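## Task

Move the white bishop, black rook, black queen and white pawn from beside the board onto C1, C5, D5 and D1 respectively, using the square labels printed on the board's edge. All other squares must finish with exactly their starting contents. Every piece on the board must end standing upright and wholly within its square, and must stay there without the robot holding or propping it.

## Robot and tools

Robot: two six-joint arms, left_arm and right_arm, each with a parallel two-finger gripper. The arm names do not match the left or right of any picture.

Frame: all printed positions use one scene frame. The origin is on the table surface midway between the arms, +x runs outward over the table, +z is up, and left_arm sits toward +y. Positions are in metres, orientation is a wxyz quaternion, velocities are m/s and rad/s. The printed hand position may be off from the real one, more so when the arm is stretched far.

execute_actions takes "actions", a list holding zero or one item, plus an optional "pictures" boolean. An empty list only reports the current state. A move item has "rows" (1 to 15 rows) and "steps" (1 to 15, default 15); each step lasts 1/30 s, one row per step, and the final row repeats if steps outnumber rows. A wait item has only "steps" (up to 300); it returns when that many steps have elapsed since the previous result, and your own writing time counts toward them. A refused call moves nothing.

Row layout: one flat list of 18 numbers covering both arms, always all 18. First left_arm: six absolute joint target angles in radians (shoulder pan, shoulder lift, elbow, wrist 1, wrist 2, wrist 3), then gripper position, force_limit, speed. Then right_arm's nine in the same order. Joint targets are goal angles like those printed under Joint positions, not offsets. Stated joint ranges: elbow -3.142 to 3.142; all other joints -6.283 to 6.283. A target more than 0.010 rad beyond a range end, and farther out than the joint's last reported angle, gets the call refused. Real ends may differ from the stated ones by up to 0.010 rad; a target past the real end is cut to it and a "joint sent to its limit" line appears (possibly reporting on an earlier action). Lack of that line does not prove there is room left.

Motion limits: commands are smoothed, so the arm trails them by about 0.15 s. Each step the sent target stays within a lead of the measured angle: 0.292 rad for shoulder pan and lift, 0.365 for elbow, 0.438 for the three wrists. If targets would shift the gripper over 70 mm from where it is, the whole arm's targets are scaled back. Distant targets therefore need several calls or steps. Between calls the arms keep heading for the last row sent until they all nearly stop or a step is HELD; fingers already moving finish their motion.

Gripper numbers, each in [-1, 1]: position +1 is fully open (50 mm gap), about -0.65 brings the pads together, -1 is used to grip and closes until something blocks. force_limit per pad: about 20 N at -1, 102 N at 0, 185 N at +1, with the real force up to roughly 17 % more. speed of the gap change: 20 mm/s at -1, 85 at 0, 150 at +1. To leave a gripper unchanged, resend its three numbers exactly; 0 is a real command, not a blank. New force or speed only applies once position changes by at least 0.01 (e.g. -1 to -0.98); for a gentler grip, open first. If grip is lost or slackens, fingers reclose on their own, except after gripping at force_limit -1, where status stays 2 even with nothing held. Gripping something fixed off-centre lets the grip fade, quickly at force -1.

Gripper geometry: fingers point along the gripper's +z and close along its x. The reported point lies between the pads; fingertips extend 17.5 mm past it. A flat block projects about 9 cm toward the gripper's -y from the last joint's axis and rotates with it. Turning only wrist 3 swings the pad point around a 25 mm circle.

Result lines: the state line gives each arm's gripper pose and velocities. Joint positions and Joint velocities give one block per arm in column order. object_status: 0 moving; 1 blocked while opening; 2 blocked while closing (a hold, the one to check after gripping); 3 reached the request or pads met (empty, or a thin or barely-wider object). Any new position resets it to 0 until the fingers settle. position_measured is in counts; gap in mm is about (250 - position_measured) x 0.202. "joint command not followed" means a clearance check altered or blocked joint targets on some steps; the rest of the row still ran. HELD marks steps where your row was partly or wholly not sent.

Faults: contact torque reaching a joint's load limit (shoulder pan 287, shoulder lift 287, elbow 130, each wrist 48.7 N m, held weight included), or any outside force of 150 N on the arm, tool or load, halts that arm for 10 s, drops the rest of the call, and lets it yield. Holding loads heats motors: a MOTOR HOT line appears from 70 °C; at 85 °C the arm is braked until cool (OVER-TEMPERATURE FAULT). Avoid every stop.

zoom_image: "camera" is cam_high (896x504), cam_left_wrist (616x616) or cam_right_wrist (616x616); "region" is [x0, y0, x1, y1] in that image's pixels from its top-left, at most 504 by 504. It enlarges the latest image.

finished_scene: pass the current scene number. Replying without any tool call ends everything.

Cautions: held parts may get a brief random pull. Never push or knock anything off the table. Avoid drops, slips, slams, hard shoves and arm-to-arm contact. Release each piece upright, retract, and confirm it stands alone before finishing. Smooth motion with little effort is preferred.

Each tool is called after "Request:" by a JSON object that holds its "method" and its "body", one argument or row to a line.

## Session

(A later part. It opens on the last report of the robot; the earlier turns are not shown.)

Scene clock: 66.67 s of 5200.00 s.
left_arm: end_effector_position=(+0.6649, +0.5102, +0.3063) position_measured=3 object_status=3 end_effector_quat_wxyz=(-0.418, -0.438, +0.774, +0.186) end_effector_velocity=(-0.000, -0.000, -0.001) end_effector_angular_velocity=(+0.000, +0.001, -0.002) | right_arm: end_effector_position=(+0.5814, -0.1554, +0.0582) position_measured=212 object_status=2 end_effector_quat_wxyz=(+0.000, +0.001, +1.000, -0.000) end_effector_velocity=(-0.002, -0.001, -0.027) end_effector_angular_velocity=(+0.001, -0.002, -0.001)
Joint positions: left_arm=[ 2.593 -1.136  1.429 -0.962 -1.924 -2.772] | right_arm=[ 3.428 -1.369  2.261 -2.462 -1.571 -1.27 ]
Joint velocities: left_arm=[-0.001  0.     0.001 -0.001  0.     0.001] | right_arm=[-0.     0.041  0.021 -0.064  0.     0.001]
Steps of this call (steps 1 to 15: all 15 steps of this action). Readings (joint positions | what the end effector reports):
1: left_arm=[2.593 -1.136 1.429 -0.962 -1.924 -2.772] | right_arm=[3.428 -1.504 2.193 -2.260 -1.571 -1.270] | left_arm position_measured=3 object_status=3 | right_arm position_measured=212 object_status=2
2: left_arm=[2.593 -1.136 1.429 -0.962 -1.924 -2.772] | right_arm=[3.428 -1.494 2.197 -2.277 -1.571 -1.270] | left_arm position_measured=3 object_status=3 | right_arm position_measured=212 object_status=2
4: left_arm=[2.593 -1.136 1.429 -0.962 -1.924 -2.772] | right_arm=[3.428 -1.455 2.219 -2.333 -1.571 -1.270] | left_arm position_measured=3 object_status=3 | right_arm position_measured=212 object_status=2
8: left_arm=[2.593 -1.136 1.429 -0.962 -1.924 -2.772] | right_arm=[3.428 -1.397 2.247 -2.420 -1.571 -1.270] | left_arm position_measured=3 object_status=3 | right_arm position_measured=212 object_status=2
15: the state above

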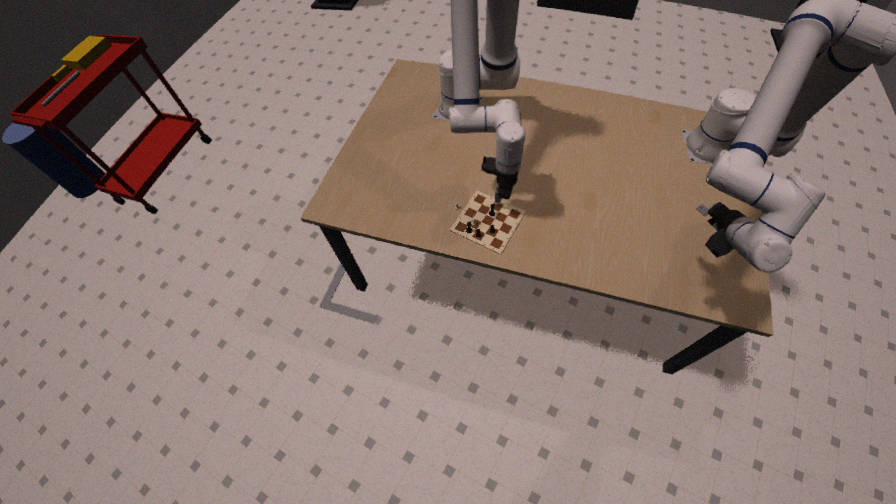

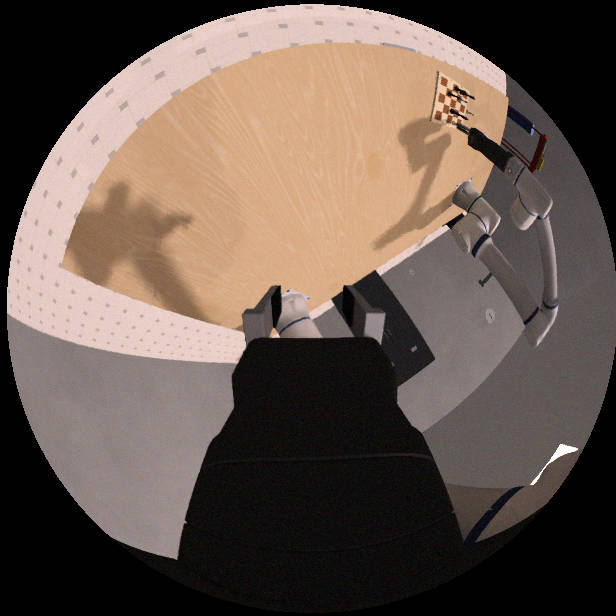

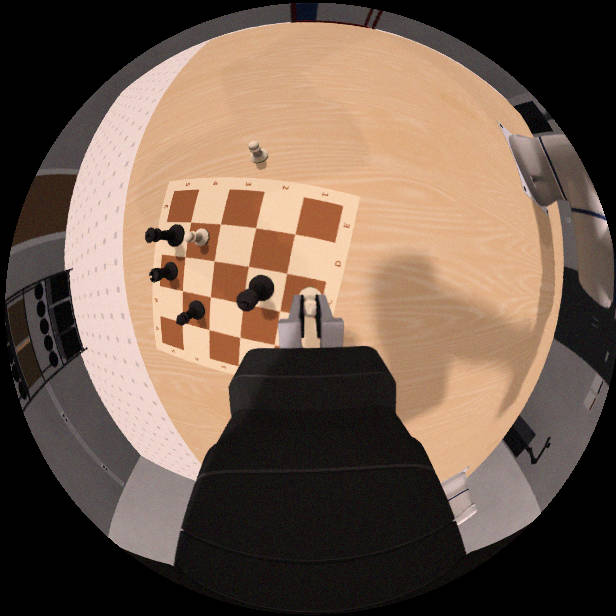

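Request:
{"method": "execute_actions", "body": {
  "actions": [
    {"rows":[[2.593,-1.136,1.429,-0.962,-1.924,-2.772,1,0,0,3.424,-1.3377,2.2572,-2.4905,-1.571,-1.27,-1,1,0.3]]}
  ],
  "pictures": false
}}

Request:
{"method": "execute_actions", "body": {
  "actions": [
    {"rows":[[2.593,-1.136,1.429,-0.962,-1.924,-2.772,1,0,0,3.424,-1.3377,2.2572,-2.4905,-1.571,-1.27,-0.1,1,0]],"steps":8}
  ],
  "pictures": false
}}

Request:
{"method": "execute_actions", "body": {
  "actions": [
    {"rows":[[2.593,-1.136,1.429,-0.962,-1.924,-2.772,1,0,0,3.424,-1.505,2.194,-2.26,-1.571,-1.27,-0.1,1,0]],"steps":12}
  ],
  "pictures": false
}}

Request:
{"method": "execute_actions", "body": {
  "actions": [
    {"rows":[[2.593,-1.136,1.429,-0.962,-1.924,-2.772,1,0,0,3.1636,-1.5158,2.2057,-2.2609,-1.571,-1.534,0.7,1,0]]}
  ],
  "pictures": false
}}

Request:
{"method": "execute_actions", "body": {
  "actions": [
    {"rows":[[2.593,-1.136,1.429,-0.962,-1.924,-2.772,1,0,0,3.1636,-1.4093,2.287,-2.4487,-1.571,-1.534,0.7,1,0]]}
  ]
}}

Scene clock: 73.80 s of 5200.00 s.
left_arm: end_effector_position=(+0.6649, +0.5102, +0.3063) position_measured=3 object_status=3 end_effector_quat_wxyz=(-0.418, -0.438, +0.774, +0.186) end_effector_velocity=(+0.001, -0.001, +0.000) end_effector_angular_velocity=(-0.001, -0.002, -0.001) | right_arm: end_effector_position=(+0.5883, -0.1553, +0.0443) position_measured=212 object_status=2 end_effector_quat_wxyz=(+0.000, +0.002, +1.000, -0.000) end_effector_velocity=(+0.001, -0.000, -0.003) end_effector_angular_velocity=(-0.001, +0.002, -0.000)
Joint positions: left_arm=[ 2.593 -1.136  1.429 -0.962 -1.924 -2.772] | right_arm=[ 3.424 -1.338  2.257 -2.49  -1.571 -1.27 ]
Joint velocities: left_arm=[-0.001  0.    -0.001 -0.001  0.     0.   ] | right_arm=[-0.001  0.007 -0.001 -0.004 -0.    -0.   ]
Steps of this call (steps 1 to 15: the robot went on to your last target; steps 16 to 90: nothing new was sent; then 3.63 s passed at rest; steps 91 to 105: all 15 steps of this action). Readings (joint positions | what the end effector reports):
91: left_arm=[2.593 -1.136 1.429 -0.962 -1.924 -2.772] | right_arm=[3.427 -1.364 2.264 -2.471 -1.571 -1.270] | left_arm position_measured=3 object_status=3 | right_arm position_measured=212 object_status=2
92: left_arm=[2.593 -1.136 1.429 -0.962 -1.924 -2.772] | right_arm=[3.427 -1.360 2.263 -2.474 -1.571 -1.270] | left_arm position_measured=3 object_status=3 | right_arm position_measured=212 object_status=2
94: left_arm=[2.593 -1.136 1.429 -0.962 -1.924 -2.772] | right_arm=[3.426 -1.350 2.261 -2.481 -1.571 -1.270] | left_arm position_measured=3 object_status=3 | right_arm position_measured=212 object_status=2
98: left_arm=[2.593 -1.136 1.429 -0.962 -1.924 -2.772] | right_arm=[3.425 -1.342 2.258 -2.487 -1.571 -1.270] | left_arm position_measured=3 object_status=3 | right_arm position_measured=212 object_status=2
105: the state above

Scene clock: 74.07 s of 5200.00 s.
left_arm: end_effector_position=(+0.6649, +0.5102, +0.3063) position_measured=3 object_status=3 end_effector_quat_wxyz=(-0.418, -0.438, +0.774, +0.186) end_effector_velocity=(-0.000, +0.000, -0.001) end_effector_angular_velocity=(+0.001, +0.001, +0.001) | right_arm: end_effector_position=(+0.5885, -0.1553, +0.0440) position_measured=167 object_status=0 end_effector_quat_wxyz=(+0.000, +0.002, +1.000, -0.000) end_effector_velocity=(+0.000, +0.000, -0.000) end_effector_angular_velocity=(+0.000, -0.000, +0.000)
Joint positions: left_arm=[ 2.593 -1.136  1.429 -0.962 -1.924 -2.772] | right_arm=[ 3.424 -1.338  2.257 -2.49  -1.571 -1.27 ]
Joint velocities: left_arm=[ 0.     0.001  0.001 -0.001 -0.    -0.001] | right_arm=[ 0.  0. -0. -0. -0. -0.]
Steps of this call (steps 1 to 8: all 8 steps of this action). Readings (joint positions | what the end effector reports):
1: left_arm=[2.593 -1.136 1.429 -0.962 -1.924 -2.772] | right_arm=[3.424 -1.338 2.257 -2.490 -1.571 -1.270] | left_arm position_measured=3 object_status=3 | right_arm position_measured=209 object_status=0
2: left_arm=[2.593 -1.136 1.429 -0.962 -1.924 -2.772] | right_arm=[3.424 -1.338 2.257 -2.490 -1.571 -1.270] | left_arm position_measured=3 object_status=3 | right_arm position_measured=195 object_status=0
4: left_arm=[2.593 -1.136 1.429 -0.962 -1.924 -2.772] | right_arm=[3.424 -1.338 2.257 -2.490 -1.571 -1.270] | left_arm position_measured=3 object_status=3 | right_arm position_measured=170 object_status=0
8: the state above

Scene clock: 74.47 s of 5200.00 s.
left_arm: end_effector_position=(+0.6649, +0.5102, +0.3063) position_measured=3 object_status=3 end_effector_quat_wxyz=(-0.418, -0.438, +0.774, +0.186) end_effector_velocity=(-0.000, +0.001, +0.000) end_effector_angular_velocity=(+0.000, +0.000, +0.001) | right_arm: end_effector_position=(+0.5834, -0.1569, +0.1398) position_measured=167 object_status=3 end_effector_quat_wxyz=(+0.000, +0.002, +1.000, -0.000) end_effector_velocity=(-0.012, -0.003, +0.080) end_effector_angular_velocity=(+0.000, +0.001, +0.001)
Joint positions: left_arm=[ 2.593 -1.136  1.429 -0.962 -1.924 -2.772] | right_arm=[ 3.424 -1.489  2.2   -2.282 -1.571 -1.27 ]
Joint velocities: left_arm=[ 0.001 -0.001  0.001  0.     0.    -0.   ] | right_arm=[ 0.    -0.124 -0.047  0.171  0.    -0.001]
Steps of this call (steps 1 to 12: all 12 steps of this action). Readings (joint positions | what the end effector reports):
1: left_arm=[2.593 -1.136 1.429 -0.962 -1.924 -2.772] | right_arm=[3.424 -1.338 2.257 -2.490 -1.571 -1.270] | left_arm position_measured=3 object_status=3 | right_arm position_measured=167 object_status=0
2: left_arm=[2.593 -1.136 1.429 -0.962 -1.924 -2.772] | right_arm=[3.424 -1.348 2.254 -2.475 -1.571 -1.270] | left_arm position_measured=3 object_status=3 | right_arm position_measured=167 object_status=0
4: left_arm=[2.593 -1.136 1.429 -0.962 -1.924 -2.772] | right_arm=[3.424 -1.390 2.236 -2.419 -1.571 -1.270] | left_arm position_measured=3 object_status=3 | right_arm position_measured=167 object_status=3
8: left_arm=[2.593 -1.136 1.429 -0.962 -1.924 -2.772] | right_arm=[3.424 -1.460 2.211 -2.323 -1.571 -1.270] | left_arm position_measured=3 object_status=3 | right_arm position_measured=167 object_status=3
12: the state above

Scene clock: 74.97 s of 5200.00 s.
left_arm: end_effector_position=(+0.6649, +0.5102, +0.3063) position_measured=3 object_status=3 end_effector_quat_wxyz=(-0.418, -0.438, +0.774, +0.186) end_effector_velocity=(-0.000, -0.000, +0.000) end_effector_angular_velocity=(+0.000, +0.000, -0.000) | right_arm: end_effector_position=(+0.6420, -0.2897, +0.1497) position_measured=48 object_status=0 end_effector_quat_wxyz=(+0.000, +0.001, +1.000, -0.000) end_effector_velocity=(+0.033, -0.105, +0.005) end_effector_angular_velocity=(+0.000, -0.001, +0.003)
Joint positions: left_arm=[ 2.593 -1.136  1.429 -0.962 -1.924 -2.772] | right_arm=[ 3.187 -1.514  2.205 -2.262 -1.571 -1.51 ]
Joint velocities: left_arm=[-0.    -0.    -0.001  0.001  0.    -0.   ] | right_arm=[-0.18  -0.016  0.005  0.01   0.    -0.184]
Steps of this call (steps 1 to 15: all 15 steps of this action). Readings (joint positions | what the end effector reports):
1: left_arm=[2.593 -1.136 1.429 -0.962 -1.924 -2.772] | right_arm=[3.424 -1.492 2.199 -2.277 -1.571 -1.270] | left_arm position_measured=3 object_status=3 | right_arm position_measured=164 object_status=0
2: left_arm=[2.593 -1.136 1.429 -0.962 -1.924 -2.772] | right_arm=[3.414 -1.495 2.199 -2.274 -1.571 -1.281] | left_arm position_measured=3 object_status=3 | right_arm position_measured=150 object_status=0
4: left_arm=[2.593 -1.136 1.429 -0.962 -1.924 -2.772] | right_arm=[3.371 -1.498 2.199 -2.273 -1.571 -1.324] | left_arm position_measured=3 object_status=3 | right_arm position_measured=122 object_status=0
8: left_arm=[2.593 -1.136 1.429 -0.962 -1.924 -2.772] | right_arm=[3.290 -1.505 2.202 -2.268 -1.571 -1.406] | left_arm position_measured=3 object_status=3 | right_arm position_measured=66 object_status=0
15: the state above

Scene clock: 75.47 s of 5200.00 s.
left_arm: end_effector_position=(+0.6649, +0.5102, +0.3063) position_measured=3 object_status=3 end_effector_quat_wxyz=(-0.418, -0.438, +0.774, +0.186) end_effector_velocity=(-0.001, -0.000, -0.000) end_effector_angular_velocity=(+0.002, +0.002, +0.002) | right_arm: end_effector_position=(+0.6362, -0.3035, +0.0703) position_measured=48 object_status=3 end_effector_quat_wxyz=(+0.000, +0.001, +1.000, -0.000) end_effector_velocity=(-0.005, -0.003, -0.022) end_effector_angular_velocity=(-0.001, +0.001, +0.000)
Joint positions: left_arm=[ 2.593 -1.136  1.429 -0.962 -1.924 -2.772] | right_arm=[ 3.164 -1.413  2.284 -2.442 -1.571 -1.533]
Joint velocities: left_arm=[-0.     0.     0.001  0.001 -0.001 -0.002] | right_arm=[-0.004  0.028  0.023 -0.05  -0.001 -0.005]
Steps of this call (steps 1 to 15: all 15 steps of this action). Readings (joint positions | what the end effector reports):
1: left_arm=[2.593 -1.136 1.429 -0.962 -1.924 -2.772] | right_arm=[3.182 -1.514 2.205 -2.262 -1.571 -1.515] | left_arm position_measured=3 object_status=3 | right_arm position_measured=48 object_status=3
2: left_arm=[2.593 -1.136 1.429 -0.962 -1.924 -2.772] | right_arm=[3.178 -1.506 2.211 -2.278 -1.571 -1.519] | left_arm position_measured=3 object_status=3 | right_arm position_measured=48 object_status=3
4: left_arm=[2.593 -1.136 1.429 -0.962 -1.924 -2.772] | right_arm=[3.173 -1.472 2.239 -2.336 -1.571 -1.524] | left_arm position_measured=3 object_status=3 | right_arm position_measured=48 object_status=3
8: left_arm=[2.593 -1.136 1.429 -0.962 -1.924 -2.772] | right_arm=[3.167 -1.432 2.270 -2.409 -1.571 -1.530] | left_arm position_measured=3 object_status=3 | right_arm position_measured=48 object_status=3
15: the state above

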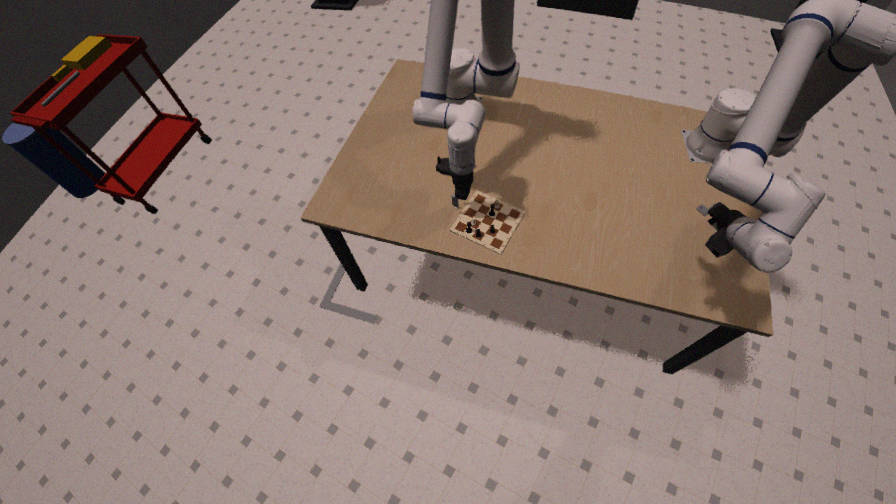

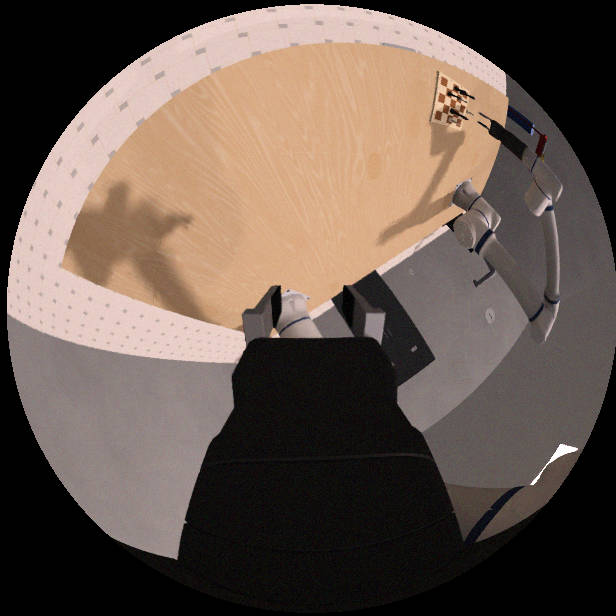

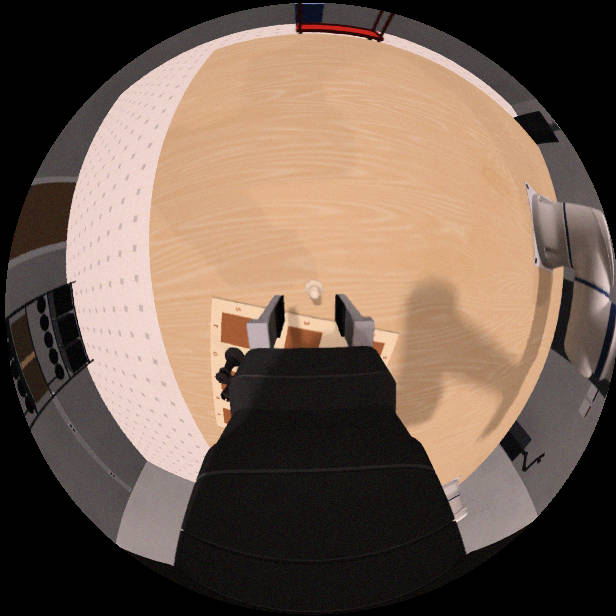

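Request:
{"method": "execute_actions", "body": {
  "actions": [
    {"rows":[[2.593,-1.136,1.429,-0.962,-1.924,-2.772,1,0,0,3.157,-1.3565,2.3147,-2.5292,-1.571,-1.541,0.7,1,0]]}
  ],
  "pictures": false
}}

Request:
{"method": "execute_actions", "body": {
  "actions": [
    {"rows":[[2.593,-1.136,1.429,-0.962,-1.924,-2.772,1,0,0,3.157,-1.3565,2.3147,-2.5292,-1.571,-1.541,-1,1,0.3]]}
  ],
  "pictures": false
}}

Request:
{"method": "execute_actions", "body": {
  "actions": [
    {"rows":[[2.593,-1.136,1.429,-0.962,-1.924,-2.772,1,0,0,3.157,-1.539,2.232,-2.264,-1.571,-1.541,-1,1,0.3]],"steps":10}
  ],
  "pictures": false
}}

Request:
{"method": "execute_actions", "body": {
  "actions": [
    {"rows":[[2.593,-1.136,1.429,-0.962,-1.924,-2.772,1,0,0,3.3643,-1.539,2.232,-2.264,-1.571,-1.334,-1,1,0.3]]}
  ],
  "pictures": false
}}

Request:
{"method": "execute_actions", "body": {
  "actions": [
    {"rows":[[2.593,-1.136,1.429,-0.962,-1.924,-2.772,1,0,0,3.3643,-1.384,2.306,-2.493,-1.571,-1.334,-1,1,0.3]]}
  ]
}}

Request:
{"method": "zoom_image", "body": {
  "camera": "cam_right_wrist",
  "region": [220,220,400,360]
}}

Scene clock: 83.33 s of 5200.00 s.
left_arm: end_effector_position=(+0.6649, +0.5102, +0.3063) position_measured=3 object_status=3 end_effector_quat_wxyz=(-0.418, -0.438, +0.774, +0.186) end_effector_velocity=(+0.000, -0.000, +0.001) end_effector_angular_velocity=(-0.000, +0.000, -0.000) | right_arm: end_effector_position=(+0.6325, -0.3077, +0.0345) position_measured=48 object_status=3 end_effector_quat_wxyz=(+0.000, +0.000, +1.000, -0.000) end_effector_velocity=(-0.001, -0.001, -0.008) end_effector_angular_velocity=(-0.001, +0.001, -0.001)
Joint positions: left_arm=[ 2.593 -1.136  1.429 -0.962 -1.924 -2.772] | right_arm=[ 3.157 -1.358  2.314 -2.527 -1.571 -1.541]
Joint velocities: left_arm=[-0.     0.    -0.001  0.001 -0.     0.   ] | right_arm=[-0.002  0.012  0.006 -0.018 -0.001 -0.001]
Steps of this call (steps 1 to 15: the robot went on to your last target; steps 16 to 90: nothing new was sent; then 4.37 s passed at rest; steps 91 to 105: all 15 steps of this action). Readings (joint positions | what the end effector reports):
91: left_arm=[2.593 -1.136 1.429 -0.962 -1.924 -2.772] | right_arm=[3.164 -1.409 2.287 -2.449 -1.571 -1.534] | left_arm position_measured=3 object_status=3 | right_arm position_measured=48 object_status=3
92: left_arm=[2.593 -1.136 1.429 -0.962 -1.924 -2.772] | right_arm=[3.163 -1.401 2.291 -2.462 -1.571 -1.535] | left_arm position_measured=3 object_status=3 | right_arm position_measured=48 object_status=3
94: left_arm=[2.593 -1.136 1.429 -0.962 -1.924 -2.772] | right_arm=[3.160 -1.382 2.302 -2.490 -1.571 -1.538] | left_arm position_measured=3 object_status=3 | right_arm position_measured=48 object_status=3
98: left_arm=[2.593 -1.136 1.429 -0.962 -1.924 -2.772] | right_arm=[3.158 -1.366 2.310 -2.515 -1.571 -1.540] | left_arm position_measured=3 object_status=3 | right_arm position_measured=48 object_status=3
105: the state above

Scene clock: 83.83 s of 5200.00 s.
left_arm: end_effector_position=(+0.6649, +0.5102, +0.3063) position_measured=3 object_status=3 end_effector_quat_wxyz=(-0.418, -0.438, +0.774, +0.186) end_effector_velocity=(-0.000, -0.000, -0.000) end_effector_angular_velocity=(-0.000, +0.001, -0.001) | right_arm: end_effector_position=(+0.6323, -0.3078, +0.0335) position_measured=219 object_status=0 end_effector_quat_wxyz=(+0.000, +0.000, +1.000, -0.000) end_effector_velocity=(+0.000, -0.000, +0.000) end_effector_angular_velocity=(-0.001, -0.000, +0.000)
Joint positions: left_arm=[ 2.593 -1.136  1.429 -0.962 -1.924 -2.772] | right_arm=[ 3.157 -1.357  2.315 -2.529 -1.571 -1.541]
Joint velocities: left_arm=[-0.     0.001 -0.     0.     0.     0.001] | right_arm=[-0.     0.    -0.    -0.    -0.001 -0.   ]
Steps of this call (steps 1 to 15: all 15 steps of this action). Readings (joint positions | what the end effector reports):
1: left_arm=[2.593 -1.136 1.429 -0.962 -1.924 -2.772] | right_arm=[3.157 -1.358 2.314 -2.527 -1.571 -1.541] | left_arm position_measured=3 object_status=3 | right_arm position_measured=52 object_status=0
2: left_arm=[2.593 -1.136 1.429 -0.962 -1.924 -2.772] | right_arm=[3.157 -1.357 2.314 -2.528 -1.571 -1.541] | left_arm position_measured=3 object_status=3 | right_arm position_measured=69 object_status=0
4: left_arm=[2.593 -1.136 1.429 -0.962 -1.924 -2.772] | right_arm=[3.157 -1.357 2.314 -2.528 -1.571 -1.541] | left_arm position_measured=3 object_status=3 | right_arm position_measured=103 object_status=0
8: left_arm=[2.593 -1.136 1.429 -0.962 -1.924 -2.772] | right_arm=[3.157 -1.357 2.315 -2.529 -1.571 -1.541] | left_arm position_measured=3 object_status=3 | right_arm position_measured=172 object_status=0
15: the state above

Scene clock: 84.17 s of 5200.00 s.
left_arm: end_effector_position=(+0.6649, +0.5102, +0.3063) position_measured=3 object_status=3 end_effector_quat_wxyz=(-0.418, -0.438, +0.774, +0.186) end_effector_velocity=(+0.000, +0.001, -0.000) end_effector_angular_velocity=(+0.001, +0.001, +0.002) | right_arm: end_effector_position=(+0.6343, -0.3078, +0.1279) position_measured=219 object_status=2 end_effector_quat_wxyz=(+0.000, +0.000, +1.000, -0.000) end_effector_velocity=(-0.016, -0.000, +0.163) end_effector_angular_velocity=(-0.000, +0.006, -0.000)
Joint positions: left_arm=[ 2.593 -1.136  1.429 -0.962 -1.924 -2.772] | right_arm=[ 3.157 -1.506  2.247 -2.312 -1.571 -1.541]
Joint velocities: left_arm=[ 0.002  0.001  0.     0.     0.    -0.001] | right_arm=[ 0.    -0.252 -0.113  0.371 -0.     0.   ]
Steps of this call (steps 1 to 10: all 10 steps of this action). Readings (joint positions | what the end effector reports):
1: left_arm=[2.593 -1.136 1.429 -0.962 -1.924 -2.772] | right_arm=[3.157 -1.357 2.315 -2.529 -1.571 -1.541] | left_arm position_measured=3 object_status=3 | right_arm position_measured=219 object_status=0
2: left_arm=[2.593 -1.136 1.429 -0.962 -1.924 -2.772] | right_arm=[3.157 -1.366 2.311 -2.513 -1.571 -1.541] | left_arm position_measured=3 object_status=3 | right_arm position_measured=219 object_status=2
4: left_arm=[2.593 -1.136 1.429 -0.962 -1.924 -2.772] | right_arm=[3.157 -1.409 2.290 -2.453 -1.571 -1.541] | left_arm position_measured=3 object_status=3 | right_arm position_measured=219 object_status=2
8: left_arm=[2.593 -1.136 1.429 -0.962 -1.924 -2.772] | right_arm=[3.157 -1.483 2.257 -2.345 -1.571 -1.541] | left_arm position_measured=3 object_status=3 | right_arm position_measured=219 object_status=2
10: the state above

Scene clock: 84.67 s of 5200.00 s.
left_arm: end_effector_position=(+0.6649, +0.5102, +0.3063) position_measured=3 object_status=3 end_effector_quat_wxyz=(-0.418, -0.438, +0.774, +0.186) end_effector_velocity=(+0.000, +0.000, +0.000) end_effector_angular_velocity=(-0.001, -0.000, -0.000) | right_arm: end_effector_position=(+0.5836, -0.2005, +0.1488) position_measured=219 object_status=2 end_effector_quat_wxyz=(+0.000, +0.000, +1.000, -0.000) end_effector_velocity=(-0.028, +0.047, +0.007) end_effector_angular_velocity=(+0.001, -0.001, +0.001)
Joint positions: left_arm=[ 2.593 -1.136  1.429 -0.962 -1.924 -2.772] | right_arm=[ 3.352 -1.538  2.233 -2.266 -1.571 -1.346]
Joint velocities: left_arm=[ 0.    -0.    -0.     0.     0.     0.001] | right_arm=[ 0.091 -0.01  -0.005  0.014  0.     0.09 ]
Steps of this call (steps 1 to 15: all 15 steps of this action). Readings (joint positions | what the end effector reports):
1: left_arm=[2.593 -1.136 1.429 -0.962 -1.924 -2.772] | right_arm=[3.157 -1.513 2.244 -2.301 -1.571 -1.541] | left_arm position_measured=3 object_status=3 | right_arm position_measured=219 object_status=2
2: left_arm=[2.593 -1.136 1.429 -0.962 -1.924 -2.772] | right_arm=[3.167 -1.518 2.241 -2.295 -1.571 -1.530] | left_arm position_measured=3 object_status=3 | right_arm position_measured=219 object_status=2
4: left_arm=[2.593 -1.136 1.429 -0.962 -1.924 -2.772] | right_arm=[3.211 -1.522 2.240 -2.289 -1.571 -1.487] | left_arm position_measured=3 object_status=3 | right_arm position_measured=219 object_status=2
8: left_arm=[2.593 -1.136 1.429 -0.962 -1.924 -2.772] | right_arm=[3.292 -1.531 2.236 -2.276 -1.571 -1.407] | left_arm position_measured=3 object_status=3 | right_arm position_measured=219 object_status=2
15: the state above

Scene clock: 85.17 s of 5200.00 s.
left_arm: end_effector_position=(+0.6649, +0.5102, +0.3063) position_measured=3 object_status=3 end_effector_quat_wxyz=(-0.418, -0.438, +0.774, +0.186) end_effector_velocity=(+0.000, +0.000, +0.001) end_effector_angular_velocity=(-0.002, -0.002, -0.000) | right_arm: end_effector_position=(+0.5808, -0.1943, +0.0531) position_measured=219 object_status=2 end_effector_quat_wxyz=(+0.000, +0.000, +1.000, -0.000) end_effector_velocity=(-0.004, +0.001, -0.031) end_effector_angular_velocity=(-0.000, +0.001, +0.000)
Joint positions: left_arm=[ 2.593 -1.136  1.429 -0.962 -1.924 -2.772] | right_arm=[ 3.364 -1.39   2.303 -2.484 -1.571 -1.334]
Joint velocities: left_arm=[ 0.    -0.001 -0.    -0.001 -0.     0.001] | right_arm=[ 0.003  0.05   0.024 -0.073 -0.     0.002]
Steps of this call (steps 1 to 15: all 15 steps of this action). Readings (joint positions | what the end effector reports):
1: left_arm=[2.593 -1.136 1.429 -0.962 -1.924 -2.772] | right_arm=[3.355 -1.538 2.233 -2.266 -1.571 -1.343] | left_arm position_measured=3 object_status=3 | right_arm position_measured=219 object_status=2
2: left_arm=[2.593 -1.136 1.429 -0.962 -1.924 -2.772] | right_arm=[3.357 -1.528 2.236 -2.281 -1.571 -1.341] | left_arm position_measured=3 object_status=3 | right_arm position_measured=219 object_status=2
4: left_arm=[2.593 -1.136 1.429 -0.962 -1.924 -2.772] | right_arm=[3.359 -1.487 2.257 -2.340 -1.571 -1.339] | left_arm position_measured=3 object_status=3 | right_arm position_measured=219 object_status=2
8: left_arm=[2.593 -1.136 1.429 -0.962 -1.924 -2.772] | right_arm=[3.362 -1.423 2.287 -2.435 -1.571 -1.336] | left_arm position_measured=3 object_status=3 | right_arm position_measured=219 object_status=2
15: the state above

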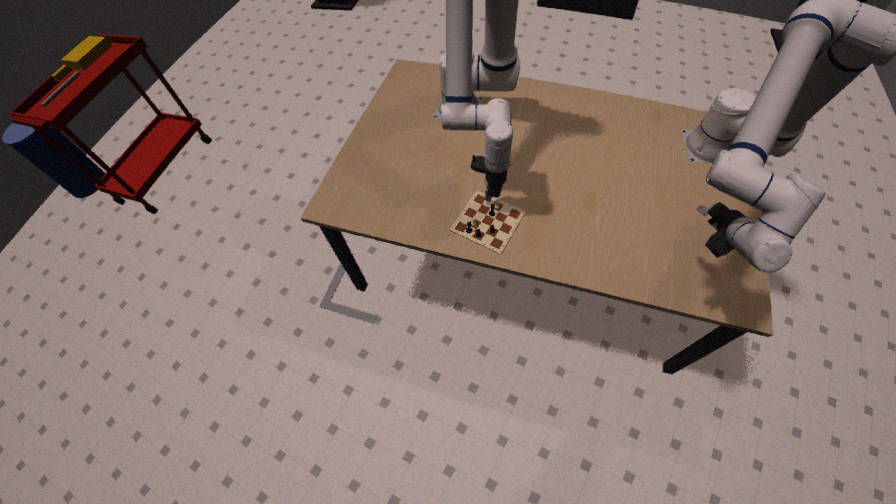

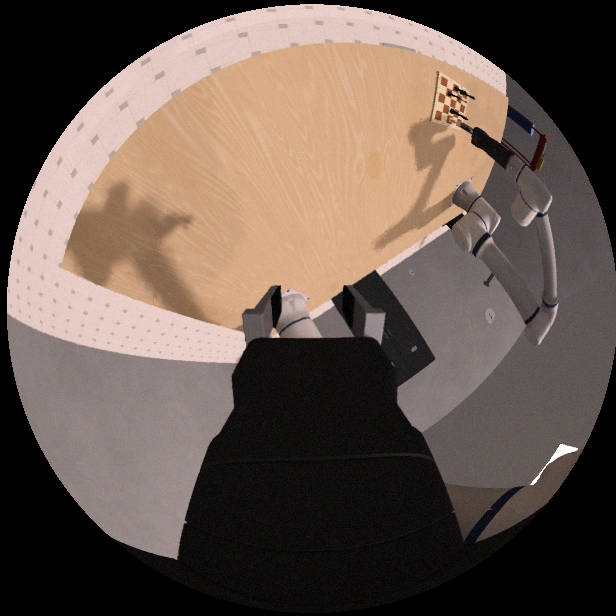

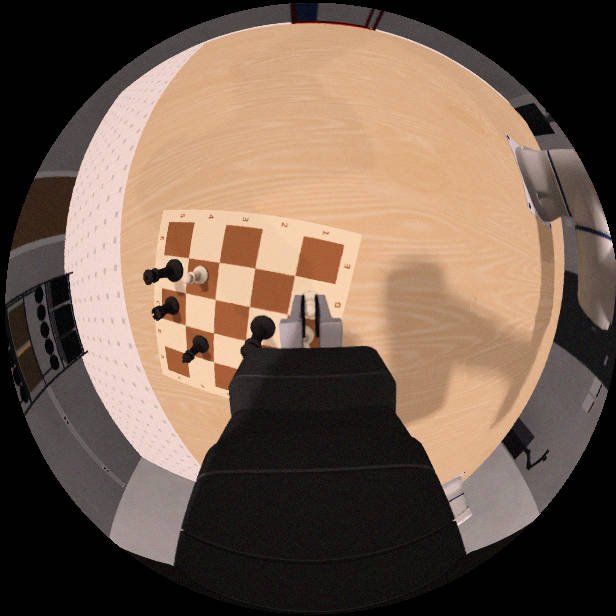

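Region (220, 220, 400, 360) of cam_right_wrist's 616x616 image, scaled by 2.800, with more detail than that image has.

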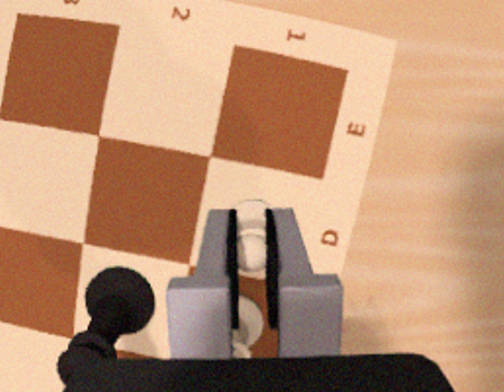

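Request:
{"method": "execute_actions", "body": {
  "actions": [
    {"rows":[[2.593,-1.136,1.429,-0.962,-1.924,-2.772,1,0,0,3.3643,-1.367,2.3115,-2.5155,-1.571,-1.334,-1,1,0.3]]}
  ],
  "pictures": false
}}

Request:
{"method": "execute_actions", "body": {
  "actions": [
    {"rows":[[2.593,-1.136,1.429,-0.962,-1.924,-2.772,1,0,0,3.3643,-1.367,2.3115,-2.5155,-1.571,-1.334,0,1,0]],"steps":10}
  ],
  "pictures": false
}}

Request:
{"method": "execute_actions", "body": {
  "actions": [
    {"rows":[[2.593,-1.136,1.429,-0.962,-1.924,-2.772,1,0,0,3.3643,-1.539,2.232,-2.264,-1.571,-1.334,0,1,0]]}
  ]
}}

Scene clock: 95.30 s of 5200.00 s.
left_arm: end_effector_position=(+0.6649, +0.5102, +0.3063) position_measured=3 object_status=3 end_effector_quat_wxyz=(-0.418, -0.438, +0.774, +0.186) end_effector_velocity=(-0.001, -0.000, -0.001) end_effector_angular_velocity=(+0.000, +0.002, -0.000) | right_arm: end_effector_position=(+0.5802, -0.1943, +0.0397) position_measured=219 object_status=2 end_effector_quat_wxyz=(+0.000, +0.000, +1.000, -0.000) end_effector_velocity=(-0.000, -0.000, -0.002) end_effector_angular_velocity=(-0.001, +0.000, -0.001)
Joint positions: left_arm=[ 2.593 -1.136  1.429 -0.962 -1.924 -2.772] | right_arm=[ 3.364 -1.367  2.311 -2.515 -1.571 -1.334]
Joint velocities: left_arm=[-0.     0.001  0.001  0.    -0.     0.   ] | right_arm=[ 0.     0.004  0.002 -0.005 -0.001  0.001]
Steps of this call (steps 1 to 15: the robot went on to your last target; steps 16 to 90: nothing new was sent; then 6.63 s passed at rest; steps 91 to 105: all 15 steps of this action). Readings (joint positions | what the end effector reports):
91: left_arm=[2.593 -1.136 1.429 -0.962 -1.924 -2.772] | right_arm=[3.364 -1.384 2.306 -2.493 -1.571 -1.334] | left_arm position_measured=3 object_status=3 | right_arm position_measured=219 object_status=2
92: left_arm=[2.593 -1.136 1.429 -0.962 -1.924 -2.772] | right_arm=[3.364 -1.381 2.307 -2.497 -1.571 -1.334] | left_arm position_measured=3 object_status=3 | right_arm position_measured=219 object_status=2
94: left_arm=[2.593 -1.136 1.429 -0.962 -1.924 -2.772] | right_arm=[3.364 -1.375 2.309 -2.504 -1.571 -1.334] | left_arm position_measured=3 object_status=3 | right_arm position_measured=219 object_status=2
98: left_arm=[2.593 -1.136 1.429 -0.962 -1.924 -2.772] | right_arm=[3.364 -1.370 2.311 -2.512 -1.571 -1.334] | left_arm position_measured=3 object_status=3 | right_arm position_measured=219 object_status=2
105: the state above

Scene clock: 95.63 s of 5200.00 s.
left_arm: end_effector_position=(+0.6649, +0.5102, +0.3063) position_measured=3 object_status=3 end_effector_quat_wxyz=(-0.418, -0.438, +0.774, +0.186) end_effector_velocity=(+0.000, +0.002, -0.002) end_effector_angular_velocity=(+0.001, +0.002, +0.002) | right_arm: end_effector_position=(+0.5802, -0.1943, +0.0394) position_measured=152 object_status=0 end_effector_quat_wxyz=(+0.000, +0.000, +1.000, -0.000) end_effector_velocity=(-0.000, +0.000, -0.001) end_effector_angular_velocity=(+0.000, +0.002, +0.000)
Joint positions: left_arm=[ 2.593 -1.136  1.429 -0.962 -1.924 -2.772] | right_arm=[ 3.364 -1.367  2.311 -2.515 -1.571 -1.334]
Joint velocities: left_arm=[ 0.003  0.002  0.001 -0.001  0.    -0.   ] | right_arm=[ 0.     0.002 -0.    -0.     0.001 -0.   ]
Steps of this call (steps 1 to 10: all 10 steps of this action). Readings (joint positions | what the end effector reports):
1: left_arm=[2.593 -1.136 1.429 -0.962 -1.924 -2.772] | right_arm=[3.364 -1.367 2.311 -2.515 -1.571 -1.334] | left_arm position_measured=3 object_status=3 | right_arm position_measured=215 object_status=0
2: left_arm=[2.593 -1.136 1.429 -0.962 -1.924 -2.772] | right_arm=[3.364 -1.367 2.311 -2.515 -1.571 -1.334] | left_arm position_measured=3 object_status=3 | right_arm position_measured=202 object_status=0
4: left_arm=[2.593 -1.136 1.429 -0.962 -1.924 -2.772] | right_arm=[3.364 -1.367 2.311 -2.515 -1.571 -1.334] | left_arm position_measured=3 object_status=3 | right_arm position_measured=174 object_status=0
8: left_arm=[2.593 -1.136 1.429 -0.962 -1.924 -2.772] | right_arm=[3.364 -1.367 2.311 -2.515 -1.571 -1.334] | left_arm position_measured=3 object_status=3 | right_arm position_measured=152 object_status=0
10: the state above

Scene clock: 96.13 s of 5200.00 s.
left_arm: end_effector_position=(+0.6649, +0.5102, +0.3063) position_measured=3 object_status=3 end_effector_quat_wxyz=(-0.418, -0.438, +0.774, +0.186) end_effector_velocity=(+0.000, +0.001, +0.001) end_effector_angular_velocity=(-0.001, -0.000, +0.001) | right_arm: end_effector_position=(+0.5804, -0.1942, +0.1443) position_measured=152 object_status=3 end_effector_quat_wxyz=(+0.000, +0.000, +1.000, -0.000) end_effector_velocity=(-0.004, -0.001, +0.041) end_effector_angular_velocity=(+0.001, -0.000, +0.000)
Joint positions: left_arm=[ 2.593 -1.136  1.429 -0.962 -1.924 -2.772] | right_arm=[ 3.364 -1.531  2.236 -2.276 -1.571 -1.334]
Joint velocities: left_arm=[ 0.001 -0.    -0.001  0.001 -0.     0.001] | right_arm=[-0.    -0.062 -0.028  0.089  0.001 -0.   ]
Steps of this call (steps 1 to 15: all 15 steps of this action). Readings (joint positions | what the end effector reports):
1: left_arm=[2.593 -1.136 1.429 -0.962 -1.924 -2.772] | right_arm=[3.364 -1.367 2.311 -2.515 -1.571 -1.334] | left_arm position_measured=3 object_status=3 | right_arm position_measured=152 object_status=0
2: left_arm=[2.593 -1.136 1.429 -0.962 -1.924 -2.772] | right_arm=[3.364 -1.377 2.308 -2.499 -1.571 -1.334] | left_arm position_measured=3 object_status=3 | right_arm position_measured=152 object_status=3
4: left_arm=[2.593 -1.136 1.429 -0.962 -1.924 -2.772] | right_arm=[3.364 -1.419 2.287 -2.440 -1.571 -1.334] | left_arm position_measured=3 object_status=3 | right_arm position_measured=152 object_status=3
8: left_arm=[2.593 -1.136 1.429 -0.962 -1.924 -2.772] | right_arm=[3.364 -1.490 2.254 -2.336 -1.571 -1.334] | left_arm position_measured=3 object_status=3 | right_arm position_measured=152 object_status=3
15: the state above

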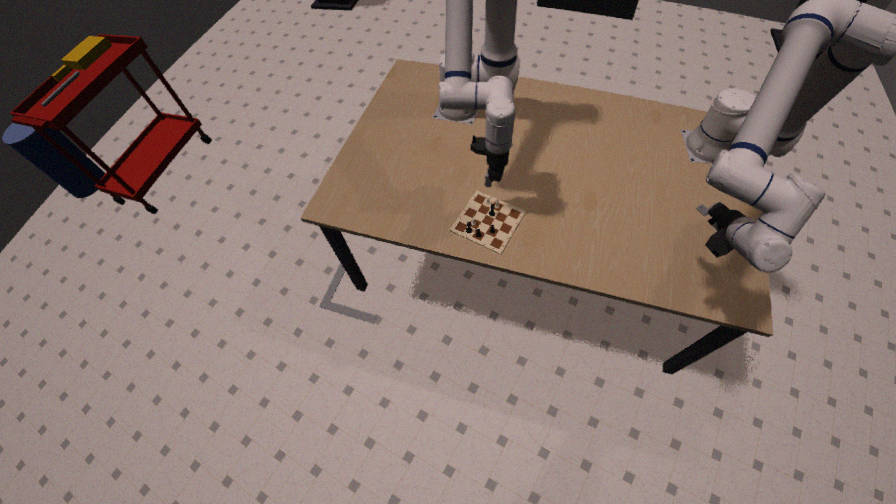

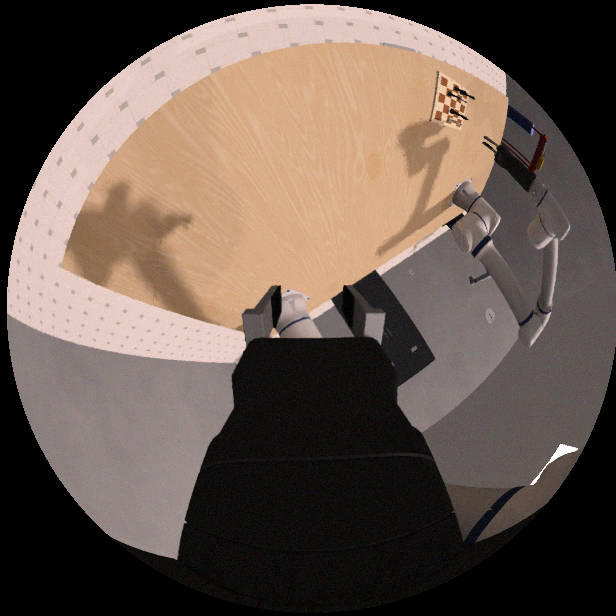

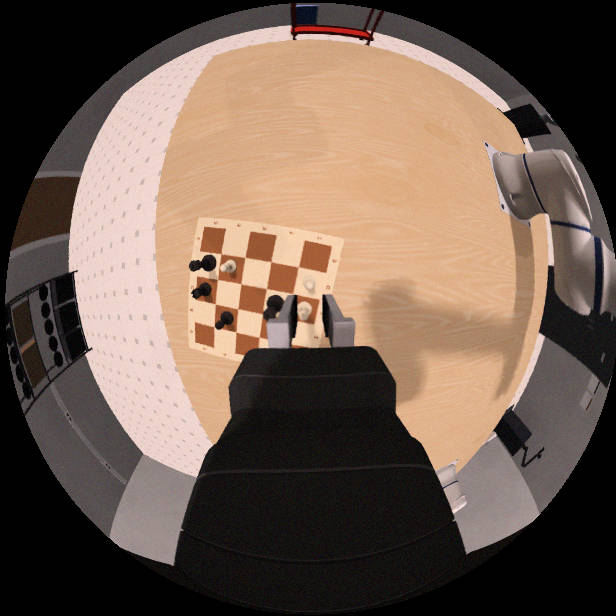

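Request:
{"method": "finished_scene", "body": {
  "scene": 2
}}

The scene is finished: the task was done.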